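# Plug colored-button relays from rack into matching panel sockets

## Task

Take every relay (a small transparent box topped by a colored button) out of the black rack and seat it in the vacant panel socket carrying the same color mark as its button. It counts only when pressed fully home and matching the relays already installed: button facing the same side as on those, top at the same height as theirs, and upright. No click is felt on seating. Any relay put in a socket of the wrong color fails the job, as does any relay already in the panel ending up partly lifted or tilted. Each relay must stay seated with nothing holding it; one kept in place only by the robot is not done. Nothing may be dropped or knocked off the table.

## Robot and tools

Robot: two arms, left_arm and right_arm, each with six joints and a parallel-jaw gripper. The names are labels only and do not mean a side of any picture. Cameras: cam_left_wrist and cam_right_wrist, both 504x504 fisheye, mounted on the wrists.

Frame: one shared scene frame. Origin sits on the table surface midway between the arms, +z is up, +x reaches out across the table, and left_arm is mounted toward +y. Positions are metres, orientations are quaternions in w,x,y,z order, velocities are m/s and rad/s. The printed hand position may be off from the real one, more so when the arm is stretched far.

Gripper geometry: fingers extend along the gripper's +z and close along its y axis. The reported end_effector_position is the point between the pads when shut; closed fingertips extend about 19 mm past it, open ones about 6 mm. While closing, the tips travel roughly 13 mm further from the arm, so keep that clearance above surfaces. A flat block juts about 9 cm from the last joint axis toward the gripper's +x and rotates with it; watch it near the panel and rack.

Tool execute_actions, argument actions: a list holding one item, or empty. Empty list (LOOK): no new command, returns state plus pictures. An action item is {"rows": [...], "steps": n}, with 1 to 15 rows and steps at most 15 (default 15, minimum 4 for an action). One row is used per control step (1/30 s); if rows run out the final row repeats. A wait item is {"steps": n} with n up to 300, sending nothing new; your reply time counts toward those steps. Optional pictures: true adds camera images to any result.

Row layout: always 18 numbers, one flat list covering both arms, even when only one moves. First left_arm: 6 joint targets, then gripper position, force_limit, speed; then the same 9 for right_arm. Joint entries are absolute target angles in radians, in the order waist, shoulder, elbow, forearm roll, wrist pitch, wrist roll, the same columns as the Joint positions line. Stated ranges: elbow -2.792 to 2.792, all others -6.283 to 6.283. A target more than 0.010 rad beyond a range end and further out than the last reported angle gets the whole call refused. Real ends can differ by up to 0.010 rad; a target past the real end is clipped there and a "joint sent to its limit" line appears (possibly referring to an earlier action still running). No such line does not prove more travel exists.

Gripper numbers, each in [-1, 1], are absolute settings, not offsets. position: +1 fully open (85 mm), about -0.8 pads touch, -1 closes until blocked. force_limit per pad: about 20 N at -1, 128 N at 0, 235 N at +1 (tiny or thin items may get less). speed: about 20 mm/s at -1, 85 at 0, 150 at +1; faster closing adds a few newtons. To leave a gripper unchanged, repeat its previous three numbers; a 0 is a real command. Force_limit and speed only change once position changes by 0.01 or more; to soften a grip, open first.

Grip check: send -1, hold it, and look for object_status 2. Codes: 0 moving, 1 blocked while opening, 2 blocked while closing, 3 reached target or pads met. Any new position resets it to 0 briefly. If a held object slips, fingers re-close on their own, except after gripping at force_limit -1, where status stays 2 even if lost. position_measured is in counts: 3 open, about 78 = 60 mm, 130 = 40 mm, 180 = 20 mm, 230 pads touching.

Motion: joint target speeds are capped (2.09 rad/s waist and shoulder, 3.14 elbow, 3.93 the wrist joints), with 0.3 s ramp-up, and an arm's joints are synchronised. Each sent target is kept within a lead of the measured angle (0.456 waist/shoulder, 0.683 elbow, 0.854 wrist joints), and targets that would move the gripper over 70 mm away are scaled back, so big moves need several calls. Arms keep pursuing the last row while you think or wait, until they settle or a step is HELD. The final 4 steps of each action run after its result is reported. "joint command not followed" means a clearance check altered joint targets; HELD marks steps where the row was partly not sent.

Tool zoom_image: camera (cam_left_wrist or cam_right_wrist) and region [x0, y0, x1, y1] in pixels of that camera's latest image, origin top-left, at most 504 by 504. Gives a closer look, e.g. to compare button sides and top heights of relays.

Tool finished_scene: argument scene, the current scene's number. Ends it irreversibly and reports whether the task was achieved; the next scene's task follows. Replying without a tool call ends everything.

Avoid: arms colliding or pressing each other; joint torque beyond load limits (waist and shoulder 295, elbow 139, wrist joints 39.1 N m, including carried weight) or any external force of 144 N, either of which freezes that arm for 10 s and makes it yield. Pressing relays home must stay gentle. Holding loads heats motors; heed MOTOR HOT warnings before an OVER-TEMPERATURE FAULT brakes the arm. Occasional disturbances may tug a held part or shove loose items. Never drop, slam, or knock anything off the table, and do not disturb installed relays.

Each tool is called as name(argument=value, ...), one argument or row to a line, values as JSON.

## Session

execute_actions(
  actions=[],
)

Scene clock: 0.00 s of 8400.00 s.
left_arm: end_effector_position=(+0.3663, +0.2236, +0.3516) position_measured=3 object_status=3 end_effector_quat_wxyz=(+0.070, -0.023, +0.823, -0.563) end_effector_velocity=(+0.000, +0.000, +0.000) end_effector_angular_velocity=(-0.000, +0.001, +0.001) | right_arm: end_effector_position=(+0.0251, -0.5224, +0.1134) position_measured=3 object_status=3 end_effector_quat_wxyz=(-0.226, +0.849, -0.425, -0.217) end_effector_velocity=(+0.000, +0.000, -0.000) end_effector_angular_velocity=(+0.000, -0.000, -0.000)
Joint positions: left_arm=[-0.02  -0.179  2.326 -1.302  1.311  0.622] | right_arm=[-1.318 -0.115  2.521  0.094  1.368  2.907]
Joint velocities: left_arm=[ 0.    -0.001 -0.     0.    -0.    -0.002] | right_arm=[ 0.    -0.     0.     0.001  0.    -0.   ]

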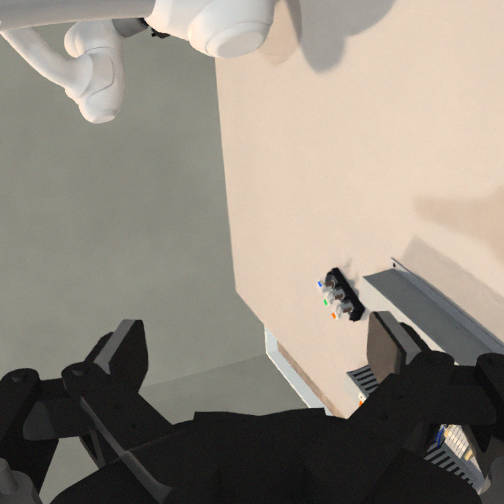

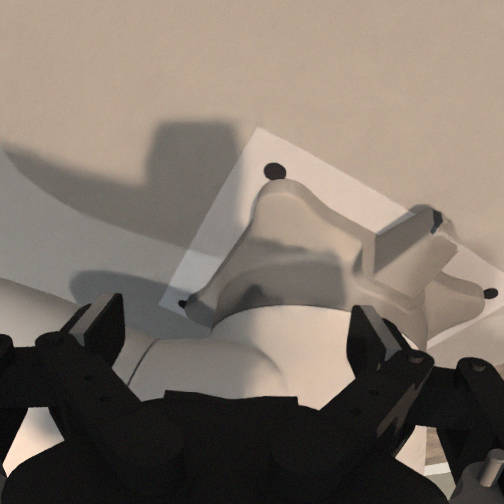

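execute_actions(
  actions=[
    {"rows":[[0.9,-0.179,2.326,-1.302,1.311,0.622,1,0,0,-1.0,-0.1,1.9,0,1.3644,2.0627,0,-0.5,0]],"steps":15},
  ],
)

execute_actions(
  actions=[
    {"rows":[[0.9,-0.179,2.326,-1.302,1.311,0.622,1,0,0,0.195,0.1692,1.608,0,1.3644,2.0627,0,-0.5,0]],"steps":15},
  ],
)

execute_actions(
  actions=[
    {"steps":22},
  ],
  pictures=true,
)

Scene clock: 0.67 s of 8400.00 s.
left_arm: end_effector_position=(+0.4094, +0.3363, +0.3516) position_measured=3 object_status=3 end_effector_quat_wxyz=(+0.145, -0.133, +0.812, -0.549) end_effector_velocity=(+0.105, +0.444, +0.000) end_effector_angular_velocity=(-0.000, -0.001, +1.007) | right_arm: end_effector_position=(+0.1115, -0.6428, +0.1801) position_measured=64 object_status=0 end_effector_quat_wxyz=(-0.154, +0.957, -0.213, -0.119) end_effector_velocity=(+0.326, -0.342, +0.281) end_effector_angular_velocity=(-0.551, -0.747, +1.527)
Joint positions: left_arm=[ 0.247 -0.179  2.326 -1.302  1.311  0.622] | right_arm=[-1.191 -0.109  2.273  0.057  1.367  2.57 ]
Joint velocities: left_arm=[ 1.008  0.    -0.     0.     0.001  0.001] | right_arm=[ 0.424  0.021 -0.825 -0.125 -0.005 -1.119]
Steps of this call (steps 1 to 9: nothing new was sent; steps 10 to 20: the first 11 steps of this action). Readings (joint positions | what the end effector reports):
10: left_arm=[-0.020 -0.179 2.326 -1.302 1.311 0.622] | right_arm=[-1.318 -0.115 2.521 0.094 1.368 2.907] | left_arm position_measured=3 object_status=3 | right_arm position_measured=3 object_status=0
11: left_arm=[-0.016 -0.179 2.326 -1.302 1.311 0.622] | right_arm=[-1.315 -0.115 2.516 0.093 1.368 2.900] | left_arm position_measured=3 object_status=3 | right_arm position_measured=4 object_status=0
13: left_arm=[0.014 -0.179 2.326 -1.302 1.311 0.622] | right_arm=[-1.294 -0.114 2.474 0.087 1.368 2.843] | left_arm position_measured=3 object_status=3 | right_arm position_measured=13 object_status=0
17: left_arm=[0.145 -0.179 2.326 -1.302 1.311 0.622] | right_arm=[-1.234 -0.111 2.357 0.069 1.367 2.684] | left_arm position_measured=3 object_status=3 | right_arm position_measured=41 object_status=0
20: the state above

Scene clock: 1.17 s of 8400.00 s.
left_arm: end_effector_position=(+0.4038, +0.5653, +0.3517) position_measured=3 object_status=3 end_effector_quat_wxyz=(+0.279, -0.334, +0.752, -0.495) end_effector_velocity=(-0.126, +0.438, +0.000) end_effector_angular_velocity=(-0.000, +0.000, +1.006) | right_arm: end_effector_position=(+0.3235, -0.7113, +0.2910) position_measured=128 object_status=0 end_effector_quat_wxyz=(-0.053, +0.991, +0.114, -0.040) end_effector_velocity=(+0.456, +0.120, +0.120) end_effector_angular_velocity=(-0.154, -0.206, +1.123)
Joint positions: left_arm=[ 0.759 -0.179  2.326 -1.302  1.311  0.622] | right_arm=[-0.878  0.008  1.9    0.019  1.365  2.233]
Joint velocities: left_arm=[ 1.007 -0.001 -0.     0.001  0.001 -0.001] | right_arm=[ 0.788  0.31  -0.56  -0.037 -0.002 -0.325]
Steps of this call (steps 1 to 4: the last 4 steps of your previous action; steps 5 to 15: the first 11 steps of this action). Readings (joint positions | what the end effector reports):
5: left_arm=[0.418 -0.179 2.326 -1.302 1.311 0.622] | right_arm=[-1.120 -0.106 2.134 0.036 1.366 2.381] | left_arm position_measured=3 object_status=3 | right_arm position_measured=101 object_status=0
6: left_arm=[0.452 -0.179 2.326 -1.302 1.311 0.622] | right_arm=[-1.102 -0.103 2.107 0.032 1.366 2.351] | left_arm position_measured=3 object_status=3 | right_arm position_measured=109 object_status=0
8: left_arm=[0.520 -0.179 2.326 -1.302 1.311 0.622] | right_arm=[-1.055 -0.081 2.056 0.030 1.366 2.323] | left_arm position_measured=3 object_status=3 | right_arm position_measured=122 object_status=0
12: left_arm=[0.656 -0.179 2.326 -1.302 1.311 0.622] | right_arm=[-0.956 -0.026 1.961 0.023 1.365 2.268] | left_arm position_measured=3 object_status=3 | right_arm position_measured=128 object_status=0
15: the state above

Scene clock: 1.90 s of 8400.00 s.
left_arm: end_effector_position=(+0.3818, +0.6252, +0.3518) position_measured=3 object_status=3 end_effector_quat_wxyz=(+0.313, -0.386, +0.727, -0.474) end_effector_velocity=(-0.000, -0.000, -0.000) end_effector_angular_velocity=(-0.001, +0.000, -0.001) | right_arm: end_effector_position=(+0.5299, -0.4455, +0.3370) position_measured=128 object_status=3 end_effector_quat_wxyz=(-0.010, +0.886, +0.463, -0.012) end_effector_velocity=(+0.077, +0.480, +0.025) end_effector_angular_velocity=(-0.011, -0.058, +0.869)
Joint positions: left_arm=[ 0.9   -0.179  2.326 -1.302  1.311  0.622] | right_arm=[-0.279  0.132  1.675  0.004  1.365  2.102]
Joint velocities: left_arm=[-0.     0.     0.     0.     0.001 -0.   ] | right_arm=[ 0.791  0.072 -0.13  -0.009 -0.    -0.075]
Kept back: nothing.
Steps of this call (steps 1 to 4: the last 4 steps of your previous action; steps 5 to 22: the robot went on to your last target). Readings (joint positions | what the end effector reports):
1: left_arm=[0.793 -0.179 2.326 -1.302 1.311 0.622] | right_arm=[-0.851 0.018 1.881 0.018 1.365 2.222] | left_arm position_measured=3 object_status=3 | right_arm position_measured=128 object_status=0
2: left_arm=[0.826 -0.179 2.326 -1.302 1.311 0.622] | right_arm=[-0.824 0.028 1.864 0.017 1.365 2.212] | left_arm position_measured=3 object_status=3 | right_arm position_measured=128 object_status=0
4: left_arm=[0.876 -0.179 2.326 -1.302 1.311 0.622] | right_arm=[-0.770 0.046 1.832 0.015 1.365 2.193] | left_arm position_measured=3 object_status=3 | right_arm position_measured=128 object_status=3
8: left_arm=[0.900 -0.179 2.326 -1.302 1.311 0.622] | right_arm=[-0.660 0.075 1.779 0.011 1.365 2.162] | left_arm position_measured=3 object_status=3 | right_arm position_measured=128 object_status=3
22: the state above

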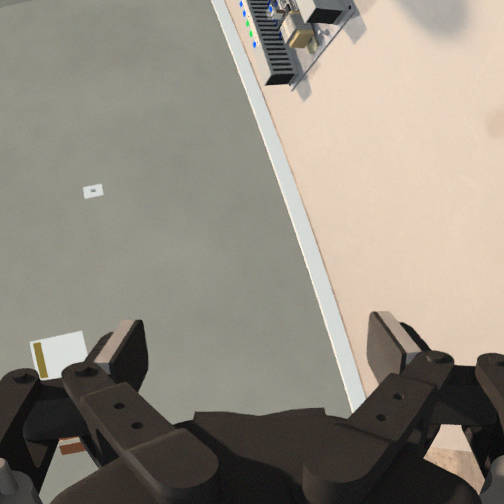

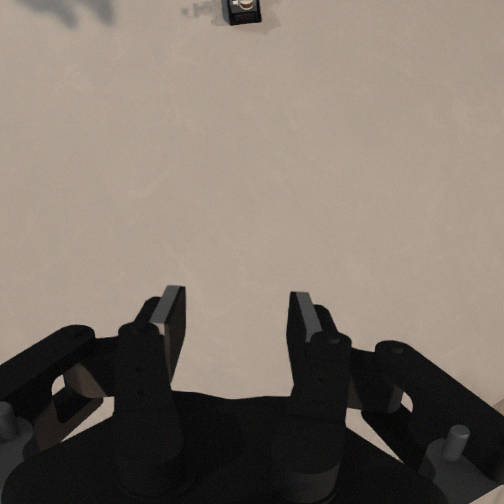

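execute_actions(
  actions=[
    {"steps":25},
  ],
  pictures=true,
)

Scene clock: 2.73 s of 8400.00 s.
left_arm: end_effector_position=(+0.3818, +0.6252, +0.3518) position_measured=3 object_status=3 end_effector_quat_wxyz=(+0.313, -0.386, +0.727, -0.474) end_effector_velocity=(-0.000, +0.000, -0.000) end_effector_angular_velocity=(-0.001, +0.001, +0.001) | right_arm: end_effector_position=(+0.5000, -0.1501, +0.3499) position_measured=128 object_status=3 end_effector_quat_wxyz=(+0.000, +0.739, +0.673, -0.000) end_effector_velocity=(-0.000, -0.000, +0.000) end_effector_angular_velocity=(+0.000, -0.001, +0.000)
Joint positions: left_arm=[ 0.9   -0.179  2.326 -1.302  1.311  0.622] | right_arm=[ 0.195  0.169  1.608 -0.     1.364  2.063]
Joint velocities: left_arm=[ 0.     0.    -0.    -0.     0.    -0.001] | right_arm=[ 0. -0. -0. -0. -0. -0.]
Kept back: nothing.
Steps of this call (steps 1 to 25: the robot went on to your last target). Readings (joint positions | what the end effector reports):
1: left_arm=[0.900 -0.179 2.326 -1.302 1.311 0.622] | right_arm=[-0.253 0.134 1.671 0.004 1.365 2.099] | left_arm position_measured=3 object_status=3 | right_arm position_measured=128 object_status=3
2: left_arm=[0.900 -0.179 2.326 -1.302 1.311 0.622] | right_arm=[-0.226 0.137 1.667 0.004 1.365 2.097] | left_arm position_measured=3 object_status=3 | right_arm position_measured=128 object_status=3
4: left_arm=[0.900 -0.179 2.326 -1.302 1.311 0.622] | right_arm=[-0.173 0.141 1.660 0.003 1.365 2.093] | left_arm position_measured=3 object_status=3 | right_arm position_measured=128 object_status=3
8: left_arm=[0.900 -0.179 2.326 -1.302 1.311 0.622] | right_arm=[-0.067 0.149 1.645 0.002 1.365 2.084] | left_arm position_measured=3 object_status=3 | right_arm position_measured=128 object_status=3
25: the state above

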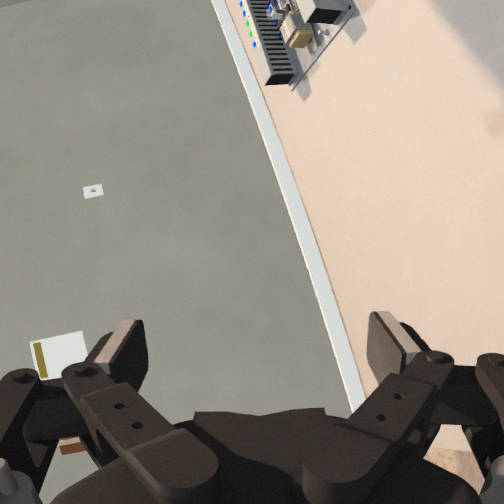

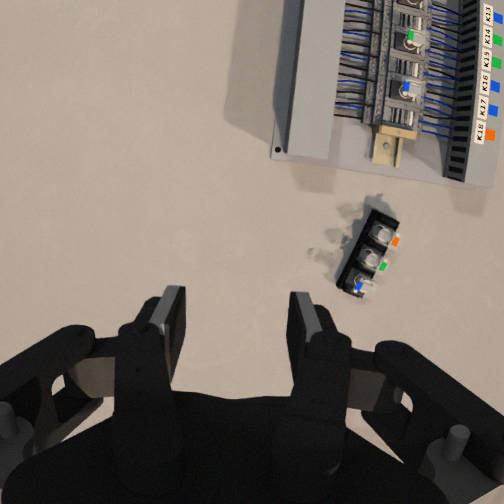

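execute_actions(
  actions=[
    {"rows":[[0.9,-0.179,2.326,-1.302,1.311,0.622,1,0,0,0.071,0.4376,1.5871,0,1.1169,-0.5736,0,-0.5,0]],"steps":15},
  ],
)

execute_actions(
  actions=[
    {"steps":22},
  ],
  pictures=true,
)

Scene clock: 3.73 s of 8400.00 s.
left_arm: end_effector_position=(+0.3818, +0.6252, +0.3518) position_measured=3 object_status=3 end_effector_quat_wxyz=(+0.313, -0.386, +0.727, -0.474) end_effector_velocity=(-0.000, +0.000, -0.000) end_effector_angular_velocity=(+0.000, +0.000, +0.001) | right_arm: end_effector_position=(+0.5763, -0.1665, +0.2626) position_measured=128 object_status=3 end_effector_quat_wxyz=(-0.000, +0.566, +0.825, -0.000) end_effector_velocity=(+0.232, -0.075, -0.299) end_effector_angular_velocity=(-0.000, +0.002, +2.136)
Joint positions: left_arm=[ 0.9   -0.179  2.326 -1.302  1.311  0.622] | right_arm=[0.132 0.305 1.597 0.    1.239 1.538]
Joint velocities: left_arm=[ 0.001  0.     0.     0.    -0.     0.001] | right_arm=[-0.205  0.443 -0.035  0.    -0.406 -2.342]
Steps of this call (steps 1 to 19: the robot went on to your last target; steps 20 to 30: the first 11 steps of this action). Readings (joint positions | what the end effector reports):
20: left_arm=[0.900 -0.179 2.326 -1.302 1.311 0.622] | right_arm=[0.195 0.169 1.608 -0.000 1.364 2.062] | left_arm position_measured=3 object_status=3 | right_arm position_measured=128 object_status=3
21: left_arm=[0.900 -0.179 2.326 -1.302 1.311 0.622] | right_arm=[0.194 0.171 1.608 0.000 1.362 2.055] | left_arm position_measured=3 object_status=3 | right_arm position_measured=128 object_status=3
23: left_arm=[0.900 -0.179 2.326 -1.302 1.311 0.622] | right_arm=[0.186 0.189 1.606 0.000 1.346 1.998] | left_arm position_measured=3 object_status=3 | right_arm position_measured=128 object_status=3
27: left_arm=[0.900 -0.179 2.326 -1.302 1.311 0.622] | right_arm=[0.154 0.258 1.601 0.000 1.283 1.757] | left_arm position_measured=3 object_status=3 | right_arm position_measured=128 object_status=3
30: the state above

Scene clock: 4.47 s of 8400.00 s.
left_arm: end_effector_position=(+0.3818, +0.6252, +0.3518) position_measured=3 object_status=3 end_effector_quat_wxyz=(+0.313, -0.386, +0.727, -0.474) end_effector_velocity=(-0.000, +0.000, +0.000) end_effector_angular_velocity=(-0.001, +0.000, +0.001) | right_arm: end_effector_position=(+0.6400, -0.1940, +0.1698) position_measured=128 object_status=3 end_effector_quat_wxyz=(+0.000, -0.410, +0.912, -0.000) end_effector_velocity=(+0.000, +0.001, +0.000) end_effector_angular_velocity=(+0.000, -0.001, +0.208)
Joint positions: left_arm=[ 0.9   -0.179  2.326 -1.302  1.311  0.622] | right_arm=[ 0.071  0.438  1.587  0.     1.117 -0.57 ]
Joint velocities: left_arm=[ 0.001  0.    -0.    -0.     0.001 -0.001] | right_arm=[ 0.001 -0.    -0.001  0.    -0.    -0.207]
Kept back: nothing.
Steps of this call (steps 1 to 4: the last 4 steps of your previous action; steps 5 to 22: the robot went on to your last target). Readings (joint positions | what the end effector reports):
1: left_arm=[0.900 -0.179 2.326 -1.302 1.311 0.622] | right_arm=[0.125 0.320 1.596 0.000 1.226 1.456] | left_arm position_measured=3 object_status=3 | right_arm position_measured=128 object_status=3
2: left_arm=[0.900 -0.179 2.326 -1.302 1.311 0.622] | right_arm=[0.119 0.334 1.595 0.000 1.212 1.368] | left_arm position_measured=3 object_status=3 | right_arm position_measured=128 object_status=3
4: left_arm=[0.900 -0.179 2.326 -1.302 1.311 0.622] | right_arm=[0.107 0.361 1.593 0.000 1.188 1.173] | left_arm position_measured=3 object_status=3 | right_arm position_measured=128 object_status=3
8: left_arm=[0.900 -0.179 2.326 -1.302 1.311 0.622] | right_arm=[0.087 0.404 1.590 0.000 1.148 0.694] | left_arm position_measured=3 object_status=3 | right_arm position_measured=128 object_status=3
22: the state above

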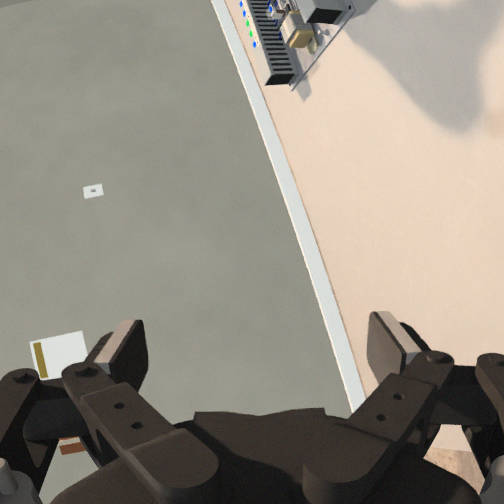

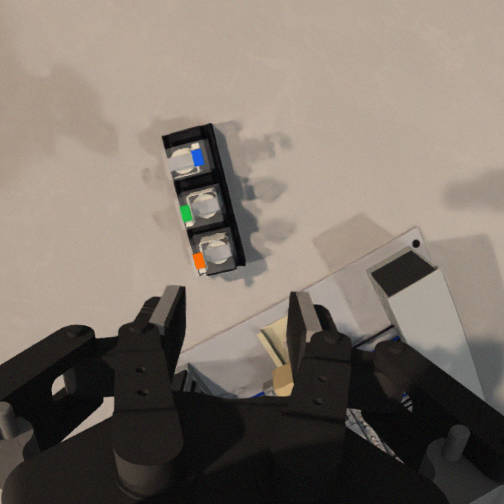

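execute_actions(
  actions=[],
)

Scene clock: 5.07 s of 8400.00 s.
left_arm: end_effector_position=(+0.3818, +0.6252, +0.3518) position_measured=3 object_status=3 end_effector_quat_wxyz=(+0.313, -0.386, +0.727, -0.474) end_effector_velocity=(+0.000, +0.000, +0.000) end_effector_angular_velocity=(+0.001, -0.001, -0.000) | right_arm: end_effector_position=(+0.6400, -0.1940, +0.1698) position_measured=128 object_status=3 end_effector_quat_wxyz=(+0.000, -0.412, +0.911, -0.000) end_effector_velocity=(-0.000, +0.000, -0.001) end_effector_angular_velocity=(-0.001, +0.001, +0.001)
Joint positions: left_arm=[ 0.9   -0.179  2.326 -1.302  1.311  0.622] | right_arm=[ 0.071  0.438  1.587  0.     1.117 -0.574]
Joint velocities: left_arm=[ 0. -0. -0.  0.  0.  0.] | right_arm=[ 0.001  0.001  0.    -0.001 -0.    -0.   ]
Kept back: nothing.
Steps of this call (steps 1 to 18: the robot went on to your last target). Readings (joint positions | what the end effector reports):
1: left_arm=[0.900 -0.179 2.326 -1.302 1.311 0.622] | right_arm=[0.071 0.438 1.587 0.000 1.117 -0.573] | left_arm position_measured=3 object_status=3 | right_arm position_measured=128 object_status=3
2: left_arm=[0.900 -0.179 2.326 -1.302 1.311 0.622] | right_arm=[0.071 0.438 1.587 0.000 1.117 -0.573] | left_arm position_measured=3 object_status=3 | right_arm position_measured=128 object_status=3
4: left_arm=[0.900 -0.179 2.326 -1.302 1.311 0.622] | right_arm=[0.071 0.438 1.587 0.000 1.117 -0.573] | left_arm position_measured=3 object_status=3 | right_arm position_measured=128 object_status=3
8: left_arm=[0.900 -0.179 2.326 -1.302 1.311 0.622] | right_arm=[0.071 0.438 1.587 0.000 1.117 -0.574] | left_arm position_measured=3 object_status=3 | right_arm position_measured=128 object_status=3
18: the state above

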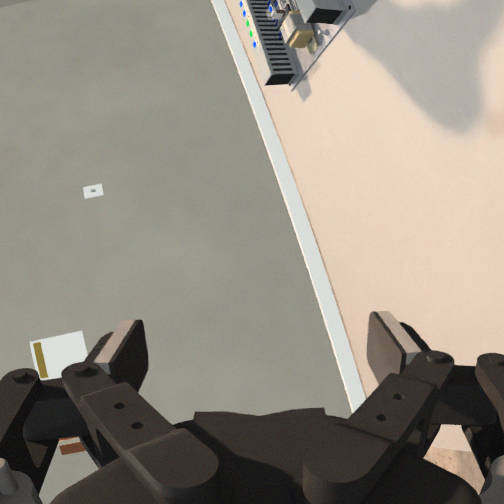

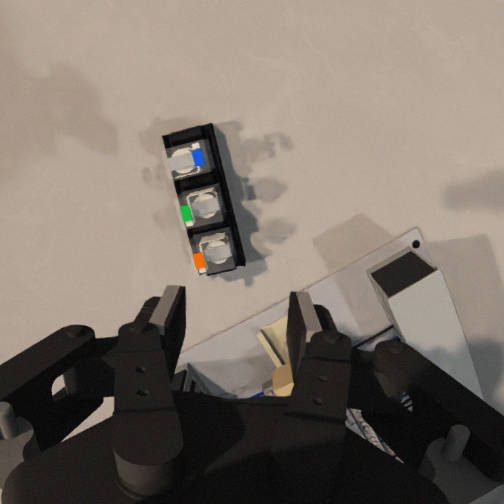

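execute_actions(
  actions=[
    {"rows":[[0.9,-0.179,2.326,-1.302,1.311,0.622,1,0,0,0.0494,0.4968,1.5956,0,1.0492,-0.835,0,-0.5,-0.5]],"steps":15},
  ],
)

execute_actions(
  actions=[],
)

Scene clock: 6.07 s of 8400.00 s.
left_arm: end_effector_position=(+0.3818, +0.6252, +0.3518) position_measured=3 object_status=3 end_effector_quat_wxyz=(+0.313, -0.386, +0.727, -0.474) end_effector_velocity=(+0.000, -0.001, -0.000) end_effector_angular_velocity=(-0.001, +0.001, -0.002) | right_arm: end_effector_position=(+0.6596, -0.2060, +0.1196) position_measured=128 object_status=3 end_effector_quat_wxyz=(-0.000, -0.518, +0.856, +0.000) end_effector_velocity=(+0.001, -0.000, -0.001) end_effector_angular_velocity=(+0.000, -0.000, +0.005)
Joint positions: left_arm=[ 0.9   -0.179  2.326 -1.302  1.311  0.622] | right_arm=[ 0.049  0.497  1.596 -0.     1.049 -0.835]
Joint velocities: left_arm=[-0.002  0.     0.     0.     0.001 -0.001] | right_arm=[-0.     0.001 -0.     0.    -0.001 -0.005]
Steps of this call (steps 1 to 15: the robot went on to your last target; steps 16 to 19: nothing new was sent; steps 20 to 30: the first 11 steps of this action). Readings (joint positions | what the end effector reports):
20: left_arm=[0.900 -0.179 2.326 -1.302 1.311 0.622] | right_arm=[0.071 0.438 1.587 0.000 1.117 -0.574] | left_arm position_measured=3 object_status=3 | right_arm position_measured=128 object_status=3
21: left_arm=[0.900 -0.179 2.326 -1.302 1.311 0.622] | right_arm=[0.070 0.439 1.587 0.000 1.115 -0.581] | left_arm position_measured=3 object_status=3 | right_arm position_measured=128 object_status=3
23: left_arm=[0.900 -0.179 2.326 -1.302 1.311 0.622] | right_arm=[0.066 0.452 1.589 0.000 1.100 -0.638] | left_arm position_measured=3 object_status=3 | right_arm position_measured=128 object_status=3
27: left_arm=[0.900 -0.179 2.326 -1.302 1.311 0.622] | right_arm=[0.051 0.493 1.595 -0.000 1.054 -0.816] | left_arm position_measured=3 object_status=3 | right_arm position_measured=128 object_status=3
30: the state above

Scene clock: 6.20 s of 8400.00 s.
left_arm: end_effector_position=(+0.3818, +0.6252, +0.3518) position_measured=3 object_status=3 end_effector_quat_wxyz=(+0.313, -0.386, +0.727, -0.474) end_effector_velocity=(+0.000, -0.000, -0.000) end_effector_angular_velocity=(+0.001, -0.000, -0.001) | right_arm: end_effector_position=(+0.6596, -0.2060, +0.1196) position_measured=128 object_status=3 end_effector_quat_wxyz=(-0.000, -0.518, +0.856, -0.000) end_effector_velocity=(+0.000, +0.000, +0.000) end_effector_angular_velocity=(+0.000, -0.000, +0.001)
Joint positions: left_arm=[ 0.9   -0.179  2.326 -1.302  1.311  0.622] | right_arm=[ 0.049  0.497  1.596 -0.     1.049 -0.835]
Joint velocities: left_arm=[-0.001  0.     0.     0.    -0.001  0.001] | right_arm=[ 0.    -0.    -0.     0.    -0.    -0.001]
Kept back: nothing.
Steps of this call (steps 1 to 4: the last 4 steps of your previous action). Readings (joint positions | what the end effector reports):
1: left_arm=[0.900 -0.179 2.326 -1.302 1.311 0.622] | right_arm=[0.049 0.497 1.596 -0.000 1.049 -0.835] | left_arm position_measured=3 object_status=3 | right_arm position_measured=128 object_status=3
2: left_arm=[0.900 -0.179 2.326 -1.302 1.311 0.622] | right_arm=[0.049 0.497 1.596 -0.000 1.049 -0.835] | left_arm position_measured=3 object_status=3 | right_arm position_measured=128 object_status=3
4: the state above

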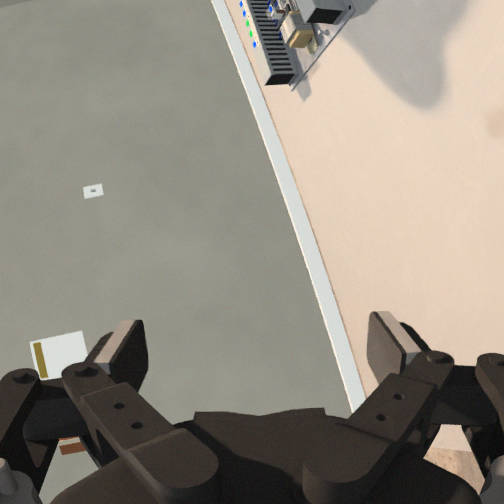

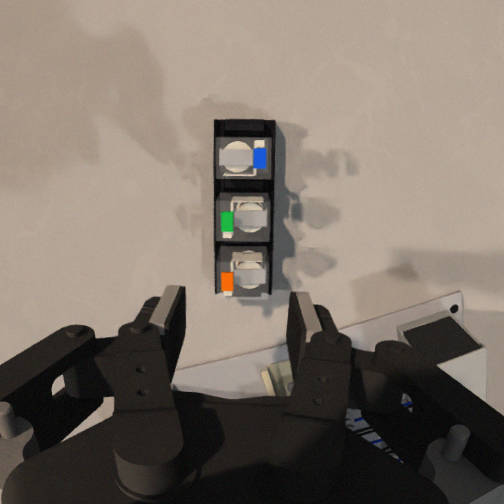

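execute_actions(
  actions=[
    {"rows":[[0.9,-0.179,2.326,-1.302,1.311,0.622,1,0,0,0.0494,0.549,1.6366,0,0.956,-0.835,0,-0.5,-0.5]],"steps":14},
  ],
  pictures=true,
)

zoom_image(
  camera="cam_right_wrist",
  region=[120,160,380,420],
)

Scene clock: 6.77 s of 8400.00 s.
left_arm: end_effector_position=(+0.3818, +0.6252, +0.3518) position_measured=3 object_status=3 end_effector_quat_wxyz=(+0.313, -0.386, +0.727, -0.474) end_effector_velocity=(-0.000, -0.000, -0.000) end_effector_angular_velocity=(-0.000, +0.000, -0.000) | right_arm: end_effector_position=(+0.6598, -0.2060, +0.0597) position_measured=128 object_status=3 end_effector_quat_wxyz=(-0.000, -0.518, +0.856, -0.000) end_effector_velocity=(+0.000, -0.000, -0.000) end_effector_angular_velocity=(-0.000, -0.000, -0.000)
Joint positions: left_arm=[ 0.9   -0.179  2.326 -1.302  1.311  0.622] | right_arm=[ 0.049  0.549  1.636 -0.     0.956 -0.835]
Joint velocities: left_arm=[-0.    -0.     0.001  0.     0.     0.001] | right_arm=[-0.  0.  0. -0. -0. -0.]
Steps of this call (steps 1 to 7: the robot went on to your last target; steps 8 to 17: the first 10 steps of this action). Readings (joint positions | what the end effector reports):
8: left_arm=[0.900 -0.179 2.326 -1.302 1.311 0.622] | right_arm=[0.049 0.497 1.596 -0.000 1.049 -0.835] | left_arm position_measured=3 object_status=3 | right_arm position_measured=128 object_status=3
9: left_arm=[0.900 -0.179 2.326 -1.302 1.311 0.622] | right_arm=[0.049 0.500 1.598 0.000 1.042 -0.835] | left_arm position_measured=3 object_status=3 | right_arm position_measured=128 object_status=3
11: left_arm=[0.900 -0.179 2.326 -1.302 1.311 0.622] | right_arm=[0.049 0.527 1.620 0.000 0.992 -0.835] | left_arm position_measured=3 object_status=3 | right_arm position_measured=128 object_status=3
15: left_arm=[0.900 -0.179 2.326 -1.302 1.311 0.622] | right_arm=[0.049 0.549 1.636 -0.000 0.956 -0.835] | left_arm position_measured=3 object_status=3 | right_arm position_measured=128 object_status=3
17: the state above

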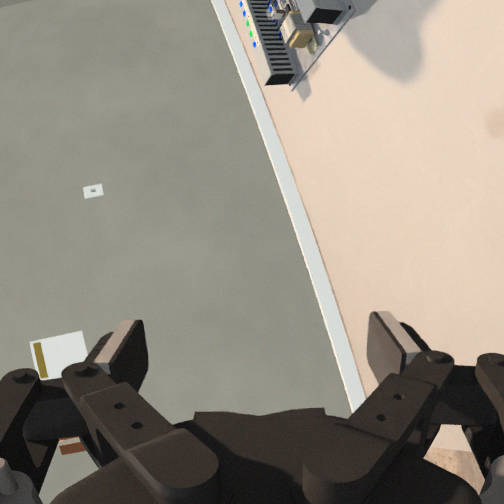

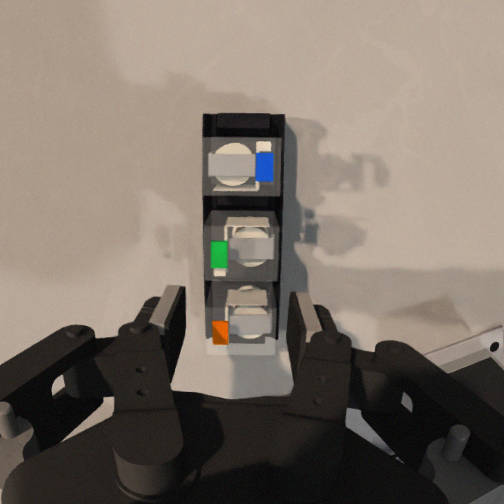

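Region (120, 160, 380, 420) of cam_right_wrist's 504x504 image, scaled by 1.938, with more detail than that image has.

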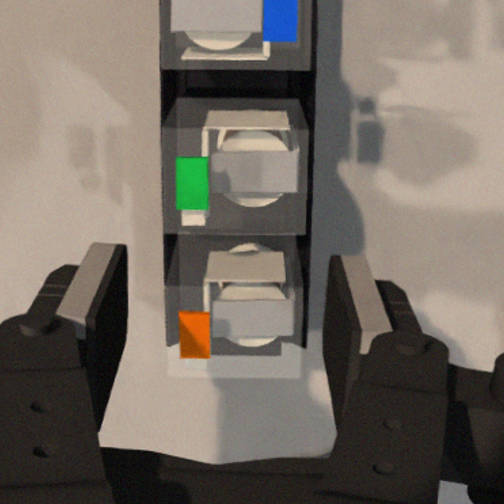

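execute_actions(
  actions=[
    {"rows":[[0.9,-0.179,2.326,-1.302,1.311,0.622,1,0,0,0.0494,0.565,1.6484,0,0.9282,-0.835,0,-0.5,-0.5]],"steps":12},
  ],
  pictures=true,
)

zoom_image(
  camera="cam_right_wrist",
  region=[160,200,320,360],
)

Scene clock: 7.30 s of 8400.00 s.
left_arm: end_effector_position=(+0.3818, +0.6252, +0.3518) position_measured=3 object_status=3 end_effector_quat_wxyz=(+0.313, -0.386, +0.727, -0.474) end_effector_velocity=(+0.000, -0.000, +0.001) end_effector_angular_velocity=(+0.001, -0.001, -0.002) | right_arm: end_effector_position=(+0.6589, -0.2061, +0.0421) position_measured=128 object_status=3 end_effector_quat_wxyz=(+0.000, -0.518, +0.856, +0.000) end_effector_velocity=(-0.000, +0.001, -0.000) end_effector_angular_velocity=(-0.000, +0.000, +0.001)
Joint positions: left_arm=[ 0.9   -0.179  2.326 -1.302  1.311  0.622] | right_arm=[ 0.049  0.565  1.648  0.     0.928 -0.835]
Joint velocities: left_arm=[-0.    -0.    -0.001  0.     0.002  0.001] | right_arm=[ 0.001  0.001  0.    -0.    -0.     0.   ]
Steps of this call (steps 1 to 4: the last 4 steps of your previous action; steps 5 to 8: the robot went on to your last target; steps 9 to 16: the first 8 steps of this action). Readings (joint positions | what the end effector reports):
9: left_arm=[0.900 -0.179 2.326 -1.302 1.311 0.622] | right_arm=[0.049 0.549 1.637 0.000 0.956 -0.835] | left_arm position_measured=3 object_status=3 | right_arm position_measured=128 object_status=3
10: left_arm=[0.900 -0.179 2.326 -1.302 1.311 0.622] | right_arm=[0.049 0.552 1.639 0.000 0.949 -0.835] | left_arm position_measured=3 object_status=3 | right_arm position_measured=128 object_status=3
12: left_arm=[0.900 -0.179 2.326 -1.302 1.311 0.622] | right_arm=[0.049 0.564 1.649 0.000 0.930 -0.835] | left_arm position_measured=3 object_status=3 | right_arm position_measured=128 object_status=3
16: the state above

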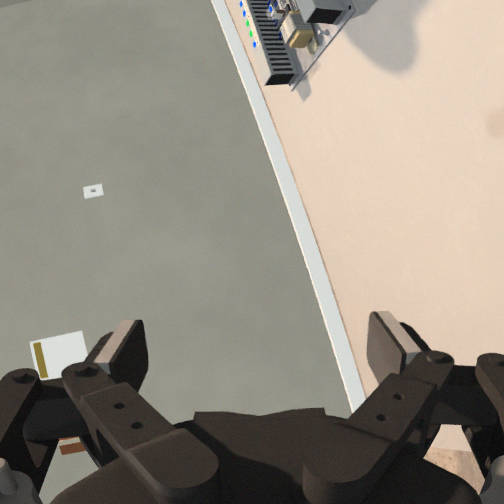

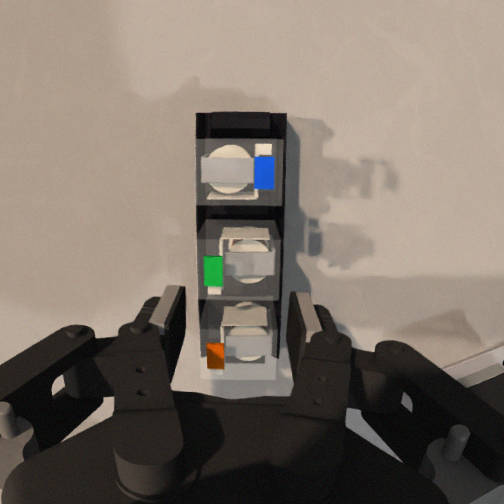

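Region (160, 200, 320, 360) of cam_right_wrist's 504x504 image, scaled by 3.150, with more detail than that image has.

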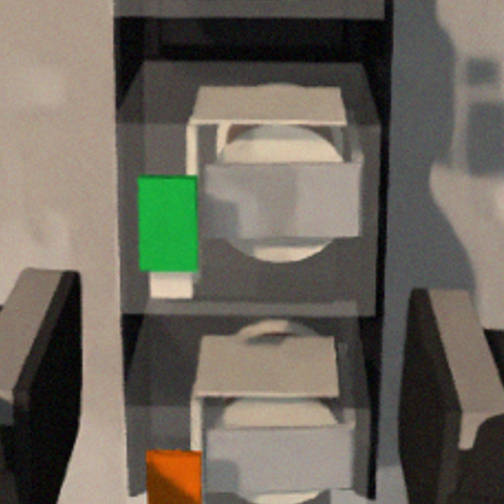

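execute_actions(
  actions=[
    {"rows":[[0.9,-0.179,2.326,-1.302,1.311,0.622,1,0,0,0.0583,0.5748,1.6315,0,0.9353,-0.826,0,-0.5,-0.5]],"steps":12},
  ],
  pictures=true,
)

zoom_image(
  camera="cam_right_wrist",
  region=[160,200,320,360],
)

Scene clock: 7.80 s of 8400.00 s.
left_arm: end_effector_position=(+0.3818, +0.6252, +0.3518) position_measured=3 object_status=3 end_effector_quat_wxyz=(+0.313, -0.386, +0.727, -0.474) end_effector_velocity=(-0.000, -0.001, -0.000) end_effector_angular_velocity=(-0.003, +0.001, -0.000) | right_arm: end_effector_position=(+0.6642, -0.1976, +0.0419) position_measured=128 object_status=3 end_effector_quat_wxyz=(+0.000, -0.518, +0.856, -0.000) end_effector_velocity=(-0.000, +0.000, +0.000) end_effector_angular_velocity=(-0.000, +0.001, -0.001)
Joint positions: left_arm=[ 0.9   -0.179  2.326 -1.302  1.311  0.622] | right_arm=[ 0.058  0.575  1.632 -0.     0.935 -0.826]
Joint velocities: left_arm=[ 0.     0.     0.001 -0.     0.002 -0.002] | right_arm=[ 0.     0.    -0.001 -0.     0.002  0.002]
Steps of this call (steps 1 to 4: the last 4 steps of your previous action; steps 5 to 7: the robot went on to your last target; steps 8 to 15: the first 8 steps of this action). Readings (joint positions | what the end effector reports):
8: left_arm=[0.900 -0.179 2.326 -1.302 1.311 0.622] | right_arm=[0.049 0.565 1.648 -0.000 0.928 -0.835] | left_arm position_measured=3 object_status=3 | right_arm position_measured=128 object_status=3
9: left_arm=[0.900 -0.179 2.326 -1.302 1.311 0.622] | right_arm=[0.052 0.568 1.643 -0.000 0.930 -0.833] | left_arm position_measured=3 object_status=3 | right_arm position_measured=128 object_status=3
11: left_arm=[0.900 -0.179 2.326 -1.302 1.311 0.622] | right_arm=[0.058 0.574 1.632 -0.000 0.934 -0.827] | left_arm position_measured=3 object_status=3 | right_arm position_measured=128 object_status=3
15: the state above

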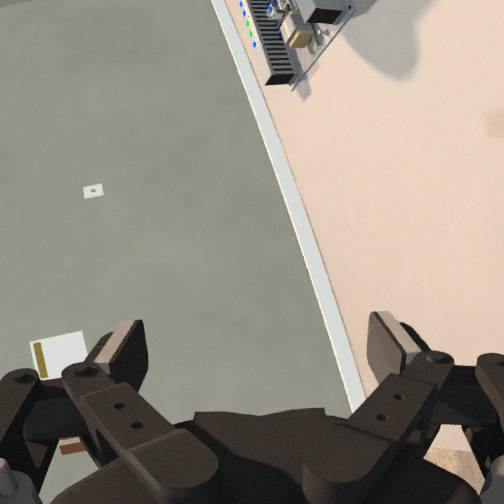

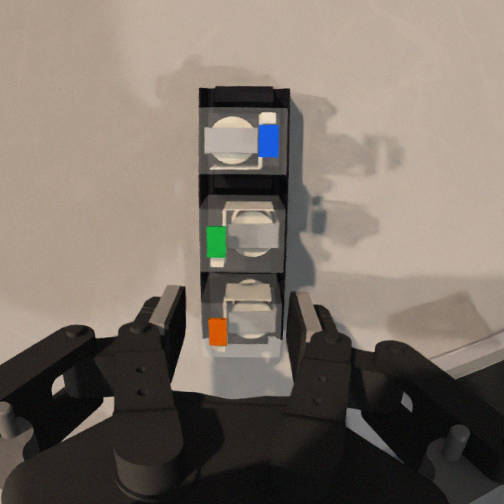

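Region (160, 200, 320, 360) of cam_right_wrist's 504x504 image, scaled by 3.150, with more detail than that image has.

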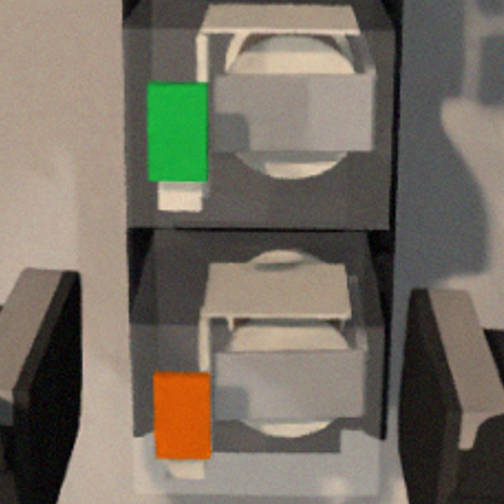

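execute_actions(
  actions=[
    {"rows":[[0.9,-0.179,2.326,-1.302,1.311,0.622,1,0,0,0.0639,0.5873,1.6297,0,0.9246,-0.8207,0,-0.5,-0.5]],"steps":12},
  ],
  pictures=true,
)

zoom_image(
  camera="cam_right_wrist",
  region=[160,200,320,360],
)

Scene clock: 8.47 s of 8400.00 s.
left_arm: end_effector_position=(+0.3818, +0.6252, +0.3518) position_measured=3 object_status=3 end_effector_quat_wxyz=(+0.313, -0.386, +0.727, -0.474) end_effector_velocity=(-0.000, +0.000, +0.000) end_effector_angular_velocity=(-0.000, -0.000, +0.001) | right_arm: end_effector_position=(+0.6655, -0.1926, +0.0328) position_measured=128 object_status=3 end_effector_quat_wxyz=(-0.000, -0.518, +0.856, +0.000) end_effector_velocity=(+0.000, +0.001, -0.001) end_effector_angular_velocity=(+0.000, -0.001, +0.001)
Joint positions: left_arm=[ 0.9   -0.179  2.326 -1.302  1.311  0.622] | right_arm=[ 0.064  0.587  1.63   0.     0.925 -0.821]
Joint velocities: left_arm=[ 0.001  0.    -0.    -0.     0.001 -0.   ] | right_arm=[ 0.001  0.001  0.    -0.    -0.002  0.   ]
Steps of this call (steps 1 to 4: the last 4 steps of your previous action; steps 5 to 12: the robot went on to your last target; steps 13 to 20: the first 8 steps of this action). Readings (joint positions | what the end effector reports):
13: left_arm=[0.900 -0.179 2.326 -1.302 1.311 0.622] | right_arm=[0.058 0.575 1.631 -0.000 0.935 -0.826] | left_arm position_measured=3 object_status=3 | right_arm position_measured=128 object_status=3
14: left_arm=[0.900 -0.179 2.326 -1.302 1.311 0.622] | right_arm=[0.060 0.578 1.631 0.000 0.933 -0.824] | left_arm position_measured=3 object_status=3 | right_arm position_measured=128 object_status=3
16: left_arm=[0.900 -0.179 2.326 -1.302 1.311 0.622] | right_arm=[0.064 0.587 1.630 0.000 0.926 -0.821] | left_arm position_measured=3 object_status=3 | right_arm position_measured=128 object_status=3
20: the state above

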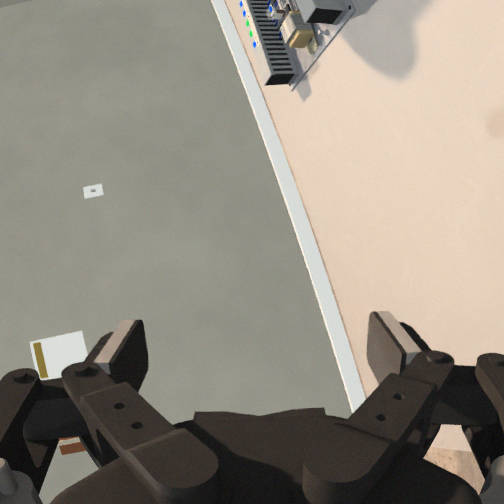

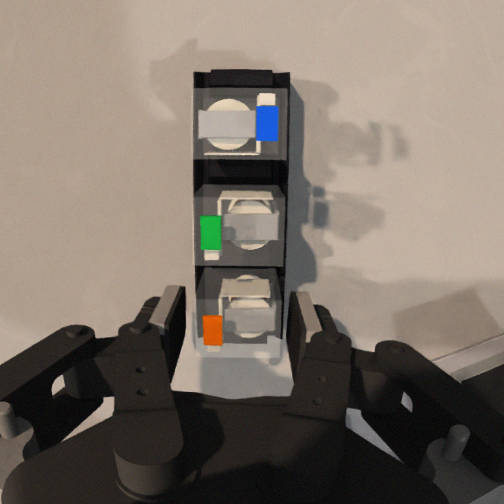

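Region (160, 200, 320, 360) of cam_right_wrist's 504x504 image, scaled by 3.150, with more detail than that image has.

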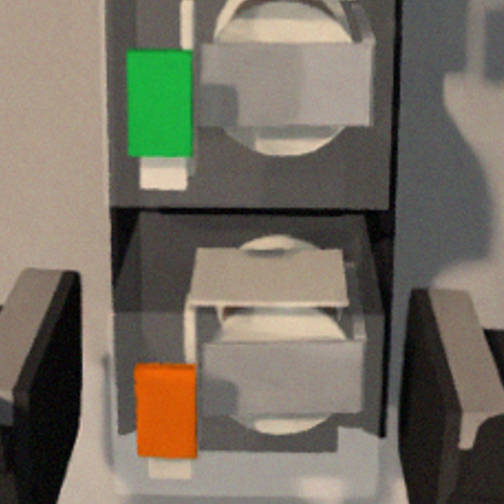

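Matches the template. Grip.

execute_actions(
  actions=[
    {"rows":[[0.9,-0.179,2.326,-1.302,1.311,0.622,1,0,0,0.0639,0.5873,1.6297,0,0.9246,-0.8207,-1,-0.5,-0.3]],"steps":15},
  ],
)

execute_actions(
  actions=[
    {"steps":6},
  ],
  pictures=true,
)

zoom_image(
  camera="cam_right_wrist",
  region=[160,200,320,360],
)

Scene clock: 8.97 s of 8400.00 s.
left_arm: end_effector_position=(+0.3818, +0.6252, +0.3518) position_measured=3 object_status=3 end_effector_quat_wxyz=(+0.313, -0.386, +0.727, -0.474) end_effector_velocity=(-0.000, +0.000, +0.000) end_effector_angular_velocity=(+0.001, -0.000, +0.001) | right_arm: end_effector_position=(+0.6656, -0.1926, +0.0328) position_measured=163 object_status=0 end_effector_quat_wxyz=(-0.000, -0.518, +0.856, +0.000) end_effector_velocity=(+0.000, +0.000, +0.001) end_effector_angular_velocity=(+0.000, -0.001, +0.000)
Joint positions: left_arm=[ 0.9   -0.179  2.326 -1.302  1.311  0.622] | right_arm=[ 0.064  0.587  1.63  -0.     0.925 -0.821]
Joint velocities: left_arm=[ 0.001 -0.    -0.    -0.    -0.     0.001] | right_arm=[ 0.    -0.001 -0.     0.     0.     0.   ]
Steps of this call (steps 1 to 4: the last 4 steps of your previous action; steps 5 to 15: the first 11 steps of this action). Readings (joint positions | what the end effector reports):
5: left_arm=[0.900 -0.179 2.326 -1.302 1.311 0.622] | right_arm=[0.064 0.587 1.630 0.000 0.925 -0.821] | left_arm position_measured=3 object_status=3 | right_arm position_measured=128 object_status=0
6: left_arm=[0.900 -0.179 2.326 -1.302 1.311 0.622] | right_arm=[0.064 0.587 1.630 0.000 0.925 -0.821] | left_arm position_measured=3 object_status=3 | right_arm position_measured=129 object_status=0
8: left_arm=[0.900 -0.179 2.326 -1.302 1.311 0.622] | right_arm=[0.064 0.587 1.630 0.000 0.925 -0.821] | left_arm position_measured=3 object_status=3 | right_arm position_measured=136 object_status=0
12: left_arm=[0.900 -0.179 2.326 -1.302 1.311 0.622] | right_arm=[0.064 0.587 1.630 -0.000 0.925 -0.821] | left_arm position_measured=3 object_status=3 | right_arm position_measured=158 object_status=0
15: the state above

Scene clock: 9.17 s of 8400.00 s.
left_arm: end_effector_position=(+0.3818, +0.6252, +0.3518) position_measured=3 object_status=3 end_effector_quat_wxyz=(+0.313, -0.386, +0.727, -0.474) end_effector_velocity=(+0.001, -0.000, +0.000) end_effector_angular_velocity=(+0.002, -0.001, -0.001) | right_arm: end_effector_position=(+0.6656, -0.1926, +0.0328) position_measured=163 object_status=2 end_effector_quat_wxyz=(-0.000, -0.518, +0.856, +0.000) end_effector_velocity=(+0.000, -0.001, +0.000) end_effector_angular_velocity=(-0.000, -0.000, -0.000)
Joint positions: left_arm=[ 0.9   -0.179  2.326 -1.302  1.311  0.622] | right_arm=[ 0.064  0.587  1.63  -0.     0.925 -0.821]
Joint velocities: left_arm=[-0.002 -0.    -0.    -0.    -0.001  0.001] | right_arm=[-0.001 -0.     0.    -0.     0.    -0.   ]
Kept back: nothing.
Steps of this call (steps 1 to 4: the last 4 steps of your previous action; steps 5 to 6: the robot went on to your last target). Readings (joint positions | what the end effector reports):
1: left_arm=[0.900 -0.179 2.326 -1.302 1.311 0.622] | right_arm=[0.064 0.587 1.630 -0.000 0.925 -0.821] | left_arm position_measured=3 object_status=3 | right_arm position_measured=163 object_status=0
2: left_arm=[0.900 -0.179 2.326 -1.302 1.311 0.622] | right_arm=[0.064 0.587 1.630 -0.000 0.925 -0.821] | left_arm position_measured=3 object_status=3 | right_arm position_measured=163 object_status=0
4: left_arm=[0.900 -0.179 2.326 -1.302 1.311 0.622] | right_arm=[0.064 0.587 1.630 -0.000 0.925 -0.821] | left_arm position_measured=3 object_status=3 | right_arm position_measured=163 object_status=2
6: the state above

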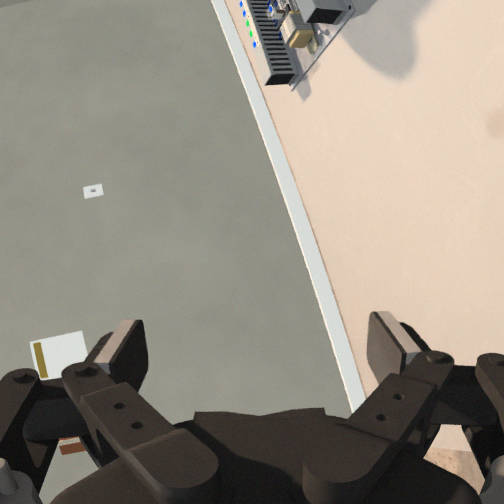

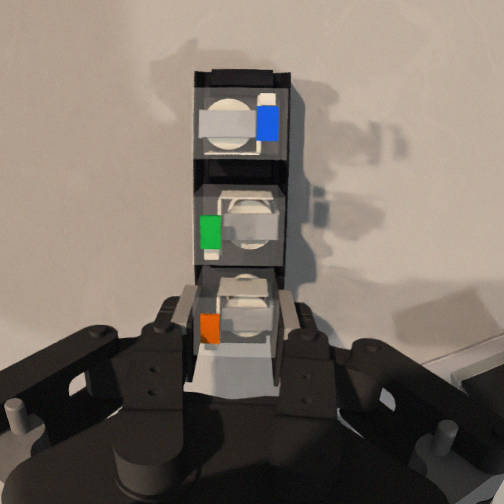

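Region (160, 200, 320, 360) of cam_right_wrist's 504x504 image, scaled by 3.150, with more detail than that image has.

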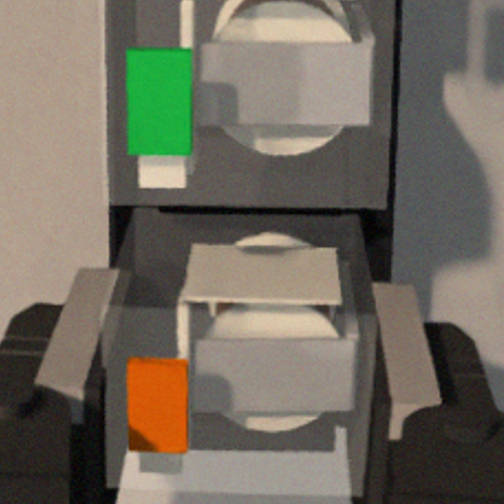

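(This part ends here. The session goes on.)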